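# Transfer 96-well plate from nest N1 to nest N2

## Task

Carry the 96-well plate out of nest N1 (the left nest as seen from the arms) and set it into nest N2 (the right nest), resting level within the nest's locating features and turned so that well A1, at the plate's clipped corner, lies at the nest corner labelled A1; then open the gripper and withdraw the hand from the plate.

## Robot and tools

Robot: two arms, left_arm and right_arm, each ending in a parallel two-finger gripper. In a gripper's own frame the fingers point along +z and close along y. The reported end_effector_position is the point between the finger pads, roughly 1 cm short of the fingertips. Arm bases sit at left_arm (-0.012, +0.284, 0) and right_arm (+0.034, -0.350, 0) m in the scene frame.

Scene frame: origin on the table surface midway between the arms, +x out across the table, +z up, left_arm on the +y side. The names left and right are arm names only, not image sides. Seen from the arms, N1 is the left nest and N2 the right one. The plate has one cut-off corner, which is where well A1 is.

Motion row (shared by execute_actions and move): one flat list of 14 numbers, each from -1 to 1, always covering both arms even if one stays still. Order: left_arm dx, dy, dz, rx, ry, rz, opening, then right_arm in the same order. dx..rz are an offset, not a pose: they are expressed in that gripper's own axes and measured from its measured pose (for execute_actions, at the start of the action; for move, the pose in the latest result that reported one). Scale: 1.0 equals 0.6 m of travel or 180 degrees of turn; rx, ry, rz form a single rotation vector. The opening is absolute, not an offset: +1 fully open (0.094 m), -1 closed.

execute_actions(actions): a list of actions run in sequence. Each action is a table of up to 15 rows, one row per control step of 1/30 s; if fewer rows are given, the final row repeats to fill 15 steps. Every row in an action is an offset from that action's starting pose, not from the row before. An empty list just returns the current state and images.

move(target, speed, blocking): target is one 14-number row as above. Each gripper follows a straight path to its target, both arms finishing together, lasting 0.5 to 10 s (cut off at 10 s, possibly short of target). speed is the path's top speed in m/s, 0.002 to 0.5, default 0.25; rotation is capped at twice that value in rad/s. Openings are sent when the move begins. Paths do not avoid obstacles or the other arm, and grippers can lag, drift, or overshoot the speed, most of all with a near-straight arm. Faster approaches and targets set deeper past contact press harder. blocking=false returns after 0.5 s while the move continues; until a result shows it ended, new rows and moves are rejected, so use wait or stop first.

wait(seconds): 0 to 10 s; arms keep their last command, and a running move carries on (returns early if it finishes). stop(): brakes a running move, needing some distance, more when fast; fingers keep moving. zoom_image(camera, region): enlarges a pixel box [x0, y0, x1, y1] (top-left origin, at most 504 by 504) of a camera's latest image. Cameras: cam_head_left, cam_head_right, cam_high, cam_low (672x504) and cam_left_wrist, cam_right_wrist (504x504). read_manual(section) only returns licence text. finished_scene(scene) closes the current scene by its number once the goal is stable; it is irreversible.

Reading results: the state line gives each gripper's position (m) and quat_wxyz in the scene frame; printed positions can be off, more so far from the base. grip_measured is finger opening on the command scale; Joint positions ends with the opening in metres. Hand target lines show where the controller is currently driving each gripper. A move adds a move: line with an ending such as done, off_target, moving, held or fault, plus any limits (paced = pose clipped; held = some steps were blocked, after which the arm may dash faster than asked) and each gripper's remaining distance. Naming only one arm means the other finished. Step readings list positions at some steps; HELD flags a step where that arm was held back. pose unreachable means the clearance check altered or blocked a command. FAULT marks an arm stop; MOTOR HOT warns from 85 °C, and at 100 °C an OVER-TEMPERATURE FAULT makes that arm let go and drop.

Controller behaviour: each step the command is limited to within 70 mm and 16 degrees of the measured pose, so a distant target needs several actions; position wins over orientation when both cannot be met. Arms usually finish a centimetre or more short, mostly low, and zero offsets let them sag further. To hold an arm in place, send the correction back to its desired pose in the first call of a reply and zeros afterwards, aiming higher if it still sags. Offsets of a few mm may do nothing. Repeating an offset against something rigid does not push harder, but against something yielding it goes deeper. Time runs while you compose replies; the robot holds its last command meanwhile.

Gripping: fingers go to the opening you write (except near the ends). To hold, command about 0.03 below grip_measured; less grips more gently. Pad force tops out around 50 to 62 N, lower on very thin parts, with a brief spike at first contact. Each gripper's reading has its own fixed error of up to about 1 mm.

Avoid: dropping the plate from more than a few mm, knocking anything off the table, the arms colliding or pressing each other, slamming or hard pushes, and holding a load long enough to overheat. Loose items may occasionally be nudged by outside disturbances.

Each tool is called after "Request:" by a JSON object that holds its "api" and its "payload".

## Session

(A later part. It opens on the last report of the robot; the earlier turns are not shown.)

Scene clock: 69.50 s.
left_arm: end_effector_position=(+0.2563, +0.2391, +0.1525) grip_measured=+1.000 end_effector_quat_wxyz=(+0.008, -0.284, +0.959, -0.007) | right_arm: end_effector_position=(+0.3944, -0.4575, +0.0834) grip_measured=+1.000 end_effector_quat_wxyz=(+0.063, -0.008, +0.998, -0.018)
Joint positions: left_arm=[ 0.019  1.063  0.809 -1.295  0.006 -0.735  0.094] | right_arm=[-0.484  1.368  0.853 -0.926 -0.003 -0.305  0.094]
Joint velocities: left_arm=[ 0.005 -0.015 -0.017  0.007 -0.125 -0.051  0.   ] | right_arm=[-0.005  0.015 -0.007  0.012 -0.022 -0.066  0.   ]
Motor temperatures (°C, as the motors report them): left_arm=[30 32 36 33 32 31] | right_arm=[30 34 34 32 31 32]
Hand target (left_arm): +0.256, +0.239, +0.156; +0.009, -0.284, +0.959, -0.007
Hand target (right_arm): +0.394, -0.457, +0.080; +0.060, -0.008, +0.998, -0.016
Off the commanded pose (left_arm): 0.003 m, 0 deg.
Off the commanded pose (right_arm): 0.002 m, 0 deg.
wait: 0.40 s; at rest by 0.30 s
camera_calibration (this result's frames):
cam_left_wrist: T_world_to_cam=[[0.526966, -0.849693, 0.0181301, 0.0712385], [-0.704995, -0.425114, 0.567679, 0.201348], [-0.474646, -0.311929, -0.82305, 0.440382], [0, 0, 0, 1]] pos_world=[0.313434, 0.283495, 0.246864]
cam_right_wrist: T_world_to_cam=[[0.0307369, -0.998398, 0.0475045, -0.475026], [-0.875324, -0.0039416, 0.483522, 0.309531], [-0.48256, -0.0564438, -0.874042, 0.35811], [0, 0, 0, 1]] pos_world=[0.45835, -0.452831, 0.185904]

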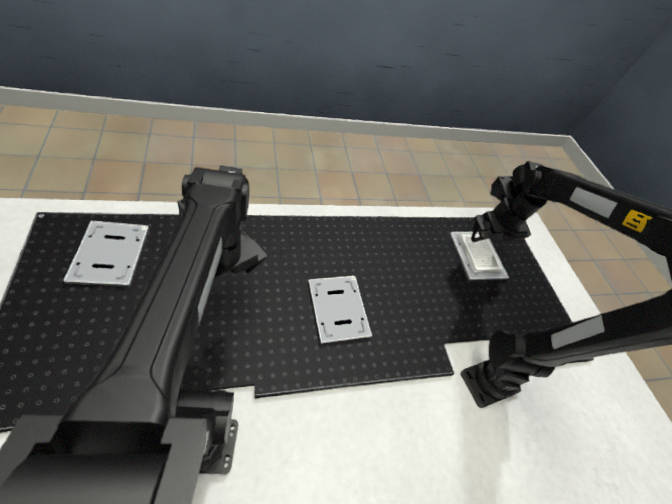

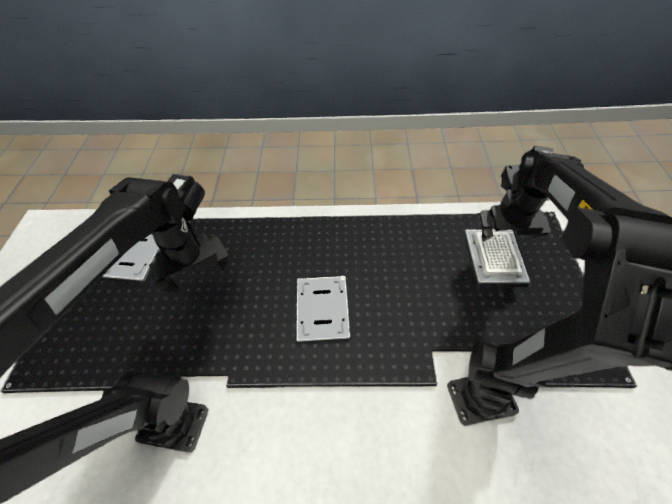

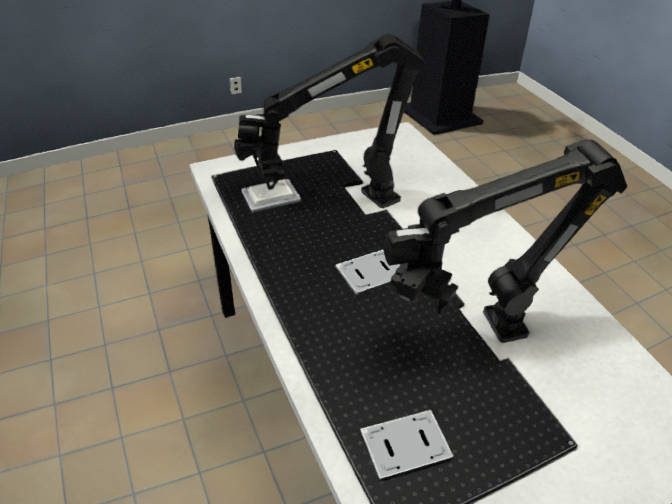

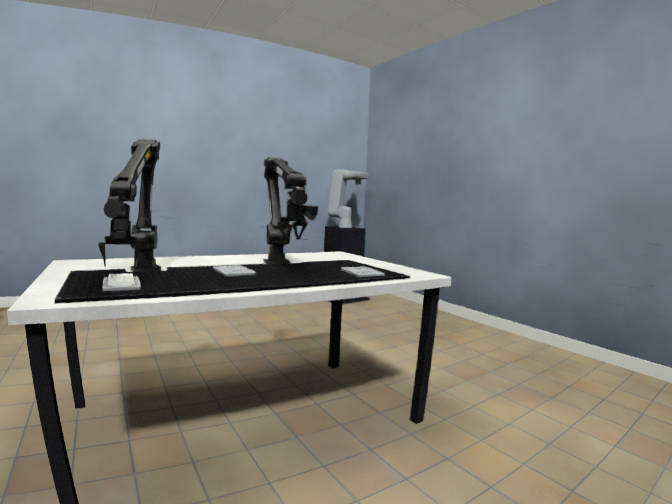

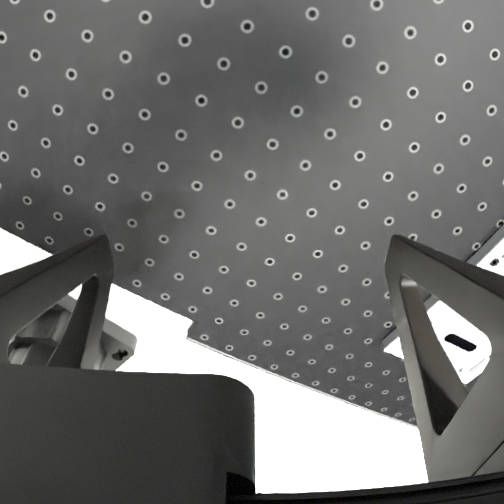

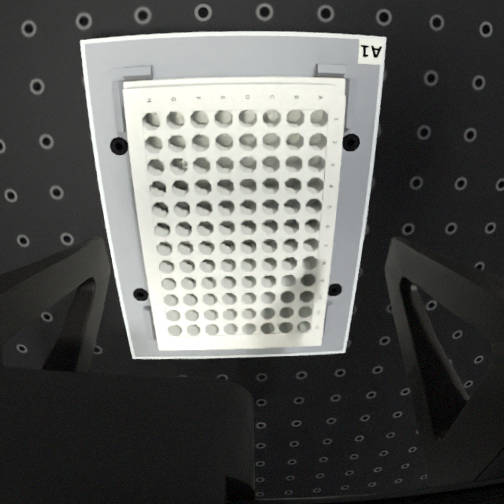

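Request:
{"api": "zoom_image", "payload": {"camera": "cam_right_wrist", "region": [90, 50, 190, 150]}}

Request:
{"api": "zoom_image", "payload": {"camera": "cam_right_wrist", "region": [285, 50, 385, 150]}}

Request:
{"api": "zoom_image", "payload": {"camera": "cam_low", "region": [95, 262, 147, 298]}}

Request:
{"api": "zoom_image", "payload": {"camera": "cam_high", "region": [235, 170, 305, 218]}}

Request:
{"api": "zoom_image", "payload": {"camera": "cam_head_right", "region": [460, 225, 535, 290]}}

Region (90, 50, 190, 150) of cam_right_wrist's 504x504 image, scaled by 5.040, with more detail than that image has.

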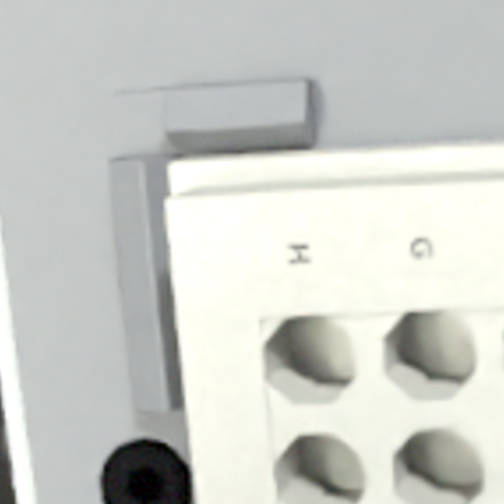

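Region (285, 50, 385, 150) of cam_right_wrist's 504x504 image, scaled by 5.040, with more detail than that image has.

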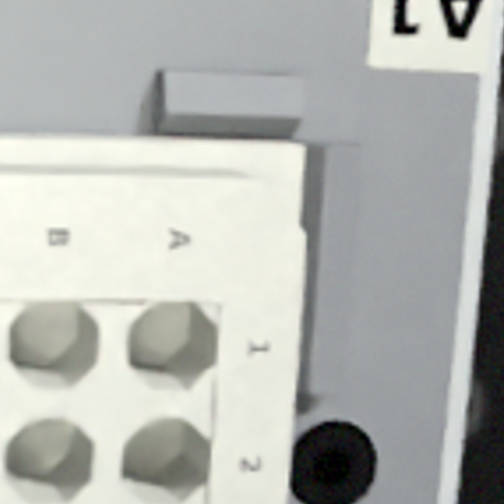

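Region (95, 262, 147, 298) of cam_low's 672x504 image, scaled by 9.692, with more detail than that image has; it fills the top 349 rows of this view, and the rest is white.

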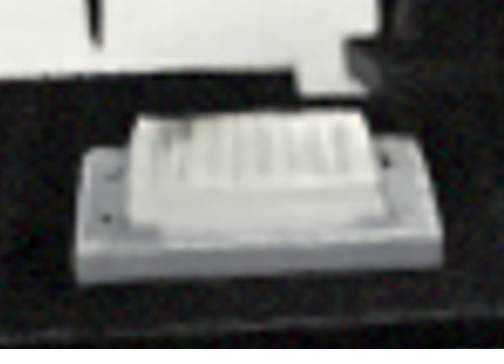

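Region (235, 170, 305, 218) of cam_high's 672x504 image, scaled by 7.200, with more detail than that image has; it fills the top 346 rows of this view, and the rest is white.

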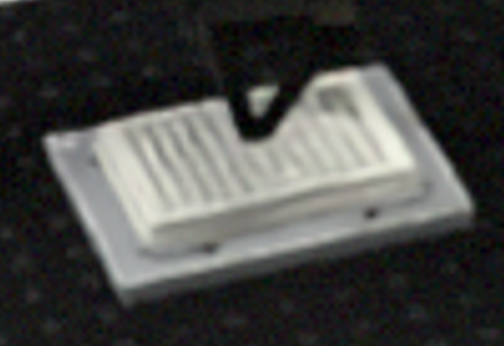

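Region (460, 225, 535, 290) of cam_head_right's 672x504 image, scaled by 6.720, with more detail than that image has; it fills the top 437 rows of this view, and the rest is white.

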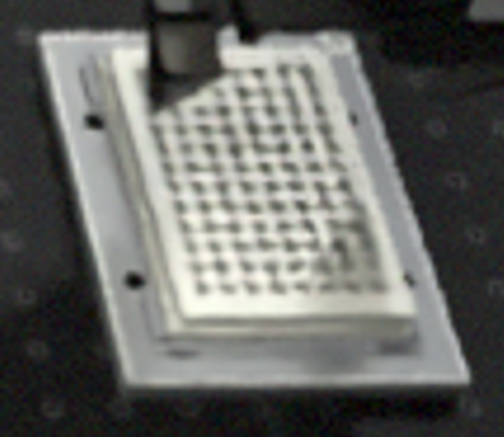

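Request:
{"api": "move", "payload": {"target": [0,0,-0.005,0,0,0,1, 0.2244,0.0283,-0.1415,0,-0.038,0,1], "speed": 0.35}}

Scene clock: 71.30 s.
left_arm: end_effector_position=(+0.2563, +0.2391, +0.1525) grip_measured=+1.000 end_effector_quat_wxyz=(+0.008, -0.284, +0.959, -0.007) | right_arm: end_effector_position=(+0.2562, -0.4390, +0.1554) grip_measured=+1.000 end_effector_quat_wxyz=(+0.134, -0.008, +0.991, -0.023)
Joint positions: left_arm=[ 0.019  1.063  0.809 -1.295  0.006 -0.735  0.094] | right_arm=[-0.624  0.769  0.637 -1.175 -0.071 -0.437  0.094]
Joint velocities: left_arm=[-0.005 -0.005  0.017 -0.007 -0.007  0.007  0.   ] | right_arm=[-0.005  0.005 -0.002  0.007 -0.022 -0.037  0.   ]
Motor temperatures (°C, as the motors report them): left_arm=[30 32 36 33 32 31] | right_arm=[30 34 34 32 31 32]
Hand target (left_arm): +0.256, +0.239, +0.156; +0.009, -0.284, +0.959, -0.007
Hand target (right_arm): +0.252, -0.438, +0.150; +0.123, -0.009, +0.992, -0.018
Off the commanded pose (left_arm): 0.003 m, 0 deg.
Off the commanded pose (right_arm): 0.008 m, 2 deg.
move: done
camera_calibration (this result's frames):
cam_left_wrist: T_world_to_cam=[[0.526966, -0.849693, 0.0181301, 0.0712385], [-0.704995, -0.425114, 0.567679, 0.201348], [-0.474646, -0.311929, -0.82305, 0.440382], [0, 0, 0, 1]] pos_world=[0.313434, 0.283495, 0.246864]
cam_right_wrist: T_world_to_cam=[[0.0262873, -0.997738, 0.0618625, -0.456494], [-0.935218, -0.0026873, 0.354062, 0.189823], [-0.353095, -0.0671622, -0.933174, 0.326724], [0, 0, 0, 1]] pos_world=[0.30489, -0.433008, 0.265921]

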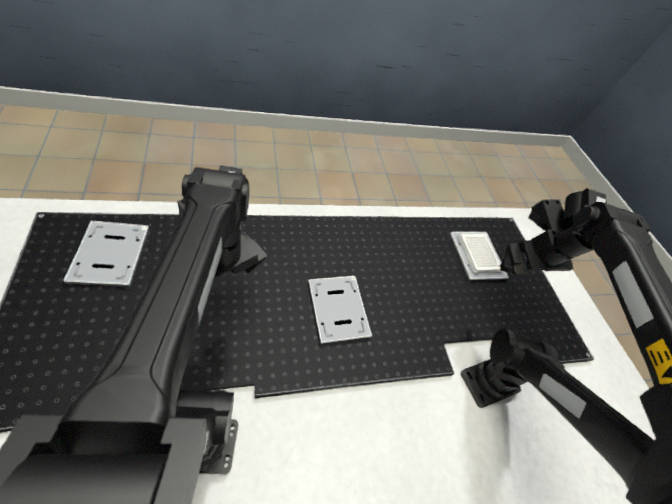

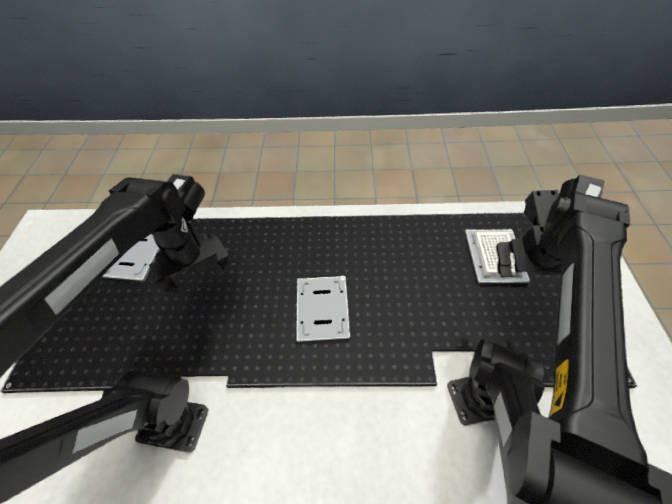

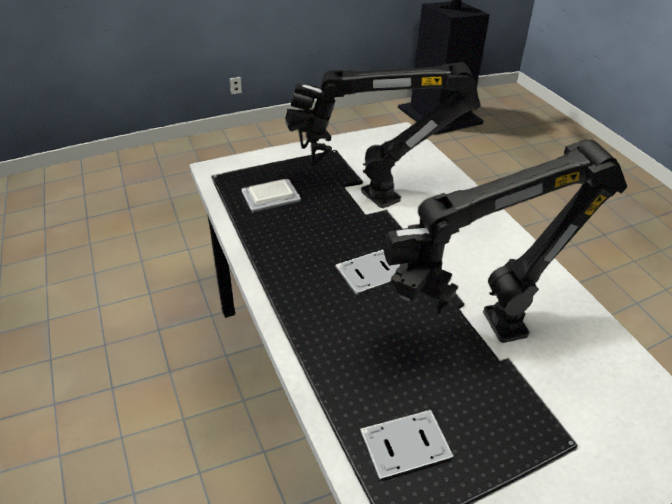

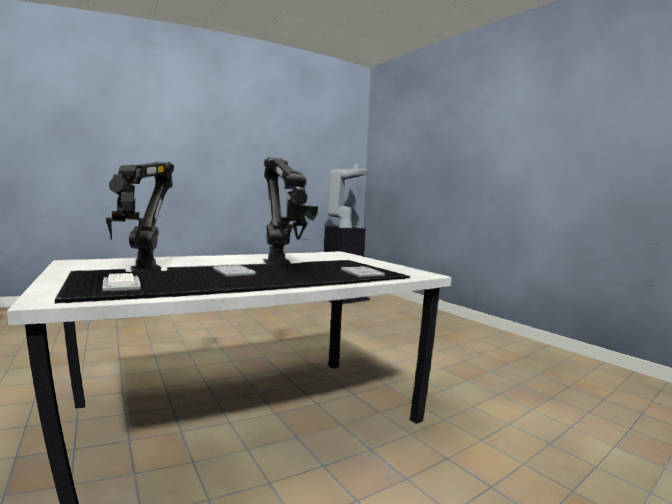

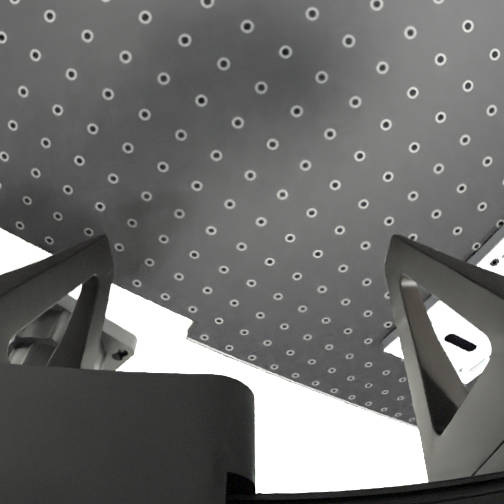

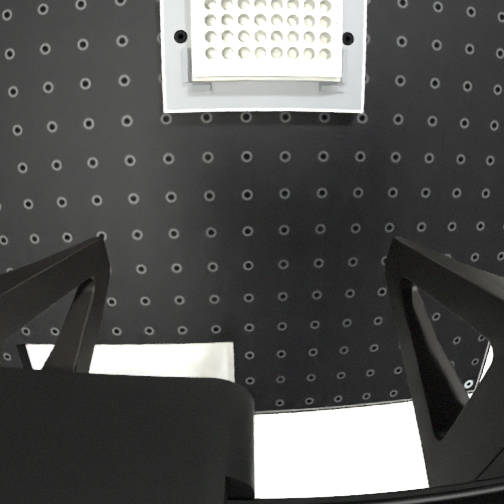

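Request:
{"api": "zoom_image", "payload": {"camera": "cam_right_wrist", "region": [160, 25, 250, 115]}}

Request:
{"api": "zoom_image", "payload": {"camera": "cam_right_wrist", "region": [285, 25, 375, 115]}}

Request:
{"api": "zoom_image", "payload": {"camera": "cam_head_left", "region": [445, 225, 515, 285]}}

Region (160, 25, 250, 115) of cam_right_wrist's 504x504 image, scaled by 5.600, with more detail than that image has.

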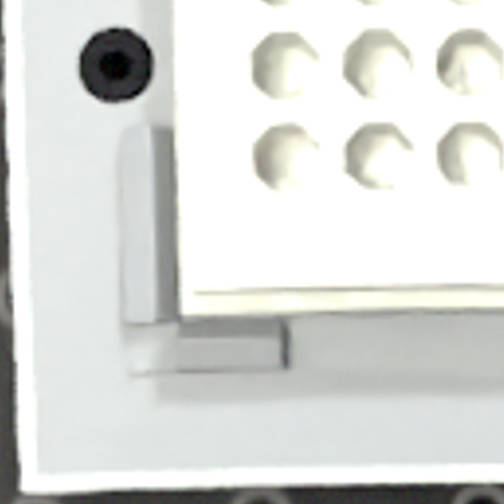

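Region (285, 25, 375, 115) of cam_right_wrist's 504x504 image, scaled by 5.600, with more detail than that image has.

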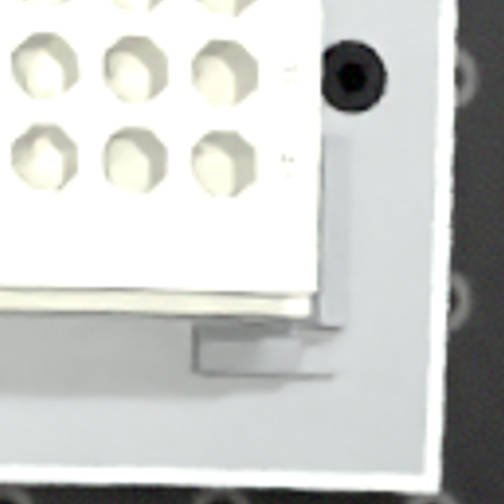

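Region (445, 225, 515, 285) of cam_head_left's 672x504 image, scaled by 7.200, with more detail than that image has; it fills the top 432 rows of this view, and the rest is white.

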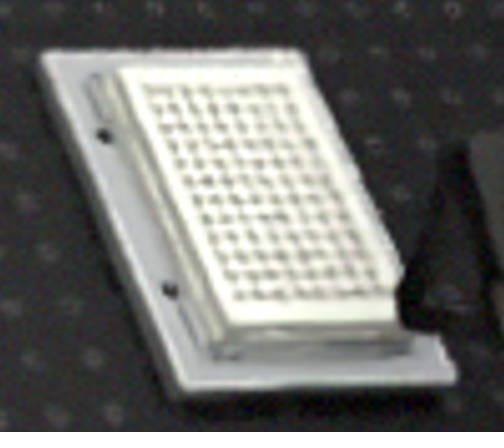

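Request:
{"api": "zoom_image", "payload": {"camera": "cam_low", "region": [100, 268, 142, 294]}}

Request:
{"api": "zoom_image", "payload": {"camera": "cam_high", "region": [238, 174, 304, 216]}}

Region (100, 268, 142, 294) of cam_low's 672x504 image, scaled by 12.000, with more detail than that image has; it fills the top 312 rows of this view, and the rest is white.

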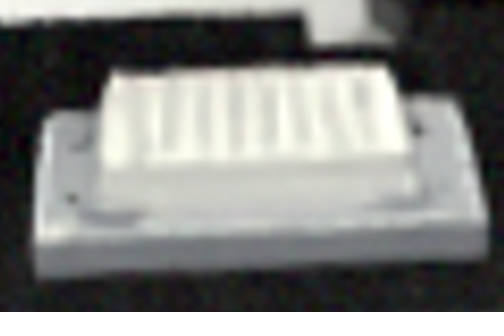

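Region (238, 174, 304, 216) of cam_high's 672x504 image, scaled by 7.636, with more detail than that image has; it fills the top 321 rows of this view, and the rest is white.

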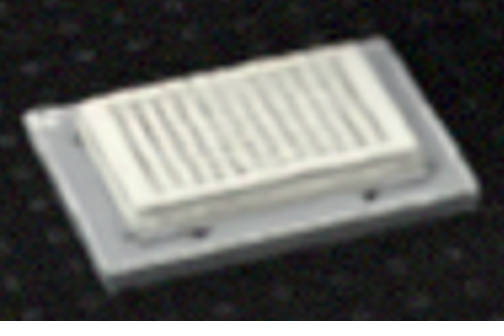

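The plate is seated flat within the locators with A1 matching.

Request:
{"api": "finished_scene", "payload": {"scene": 1}}

The scene is finished: the task was done.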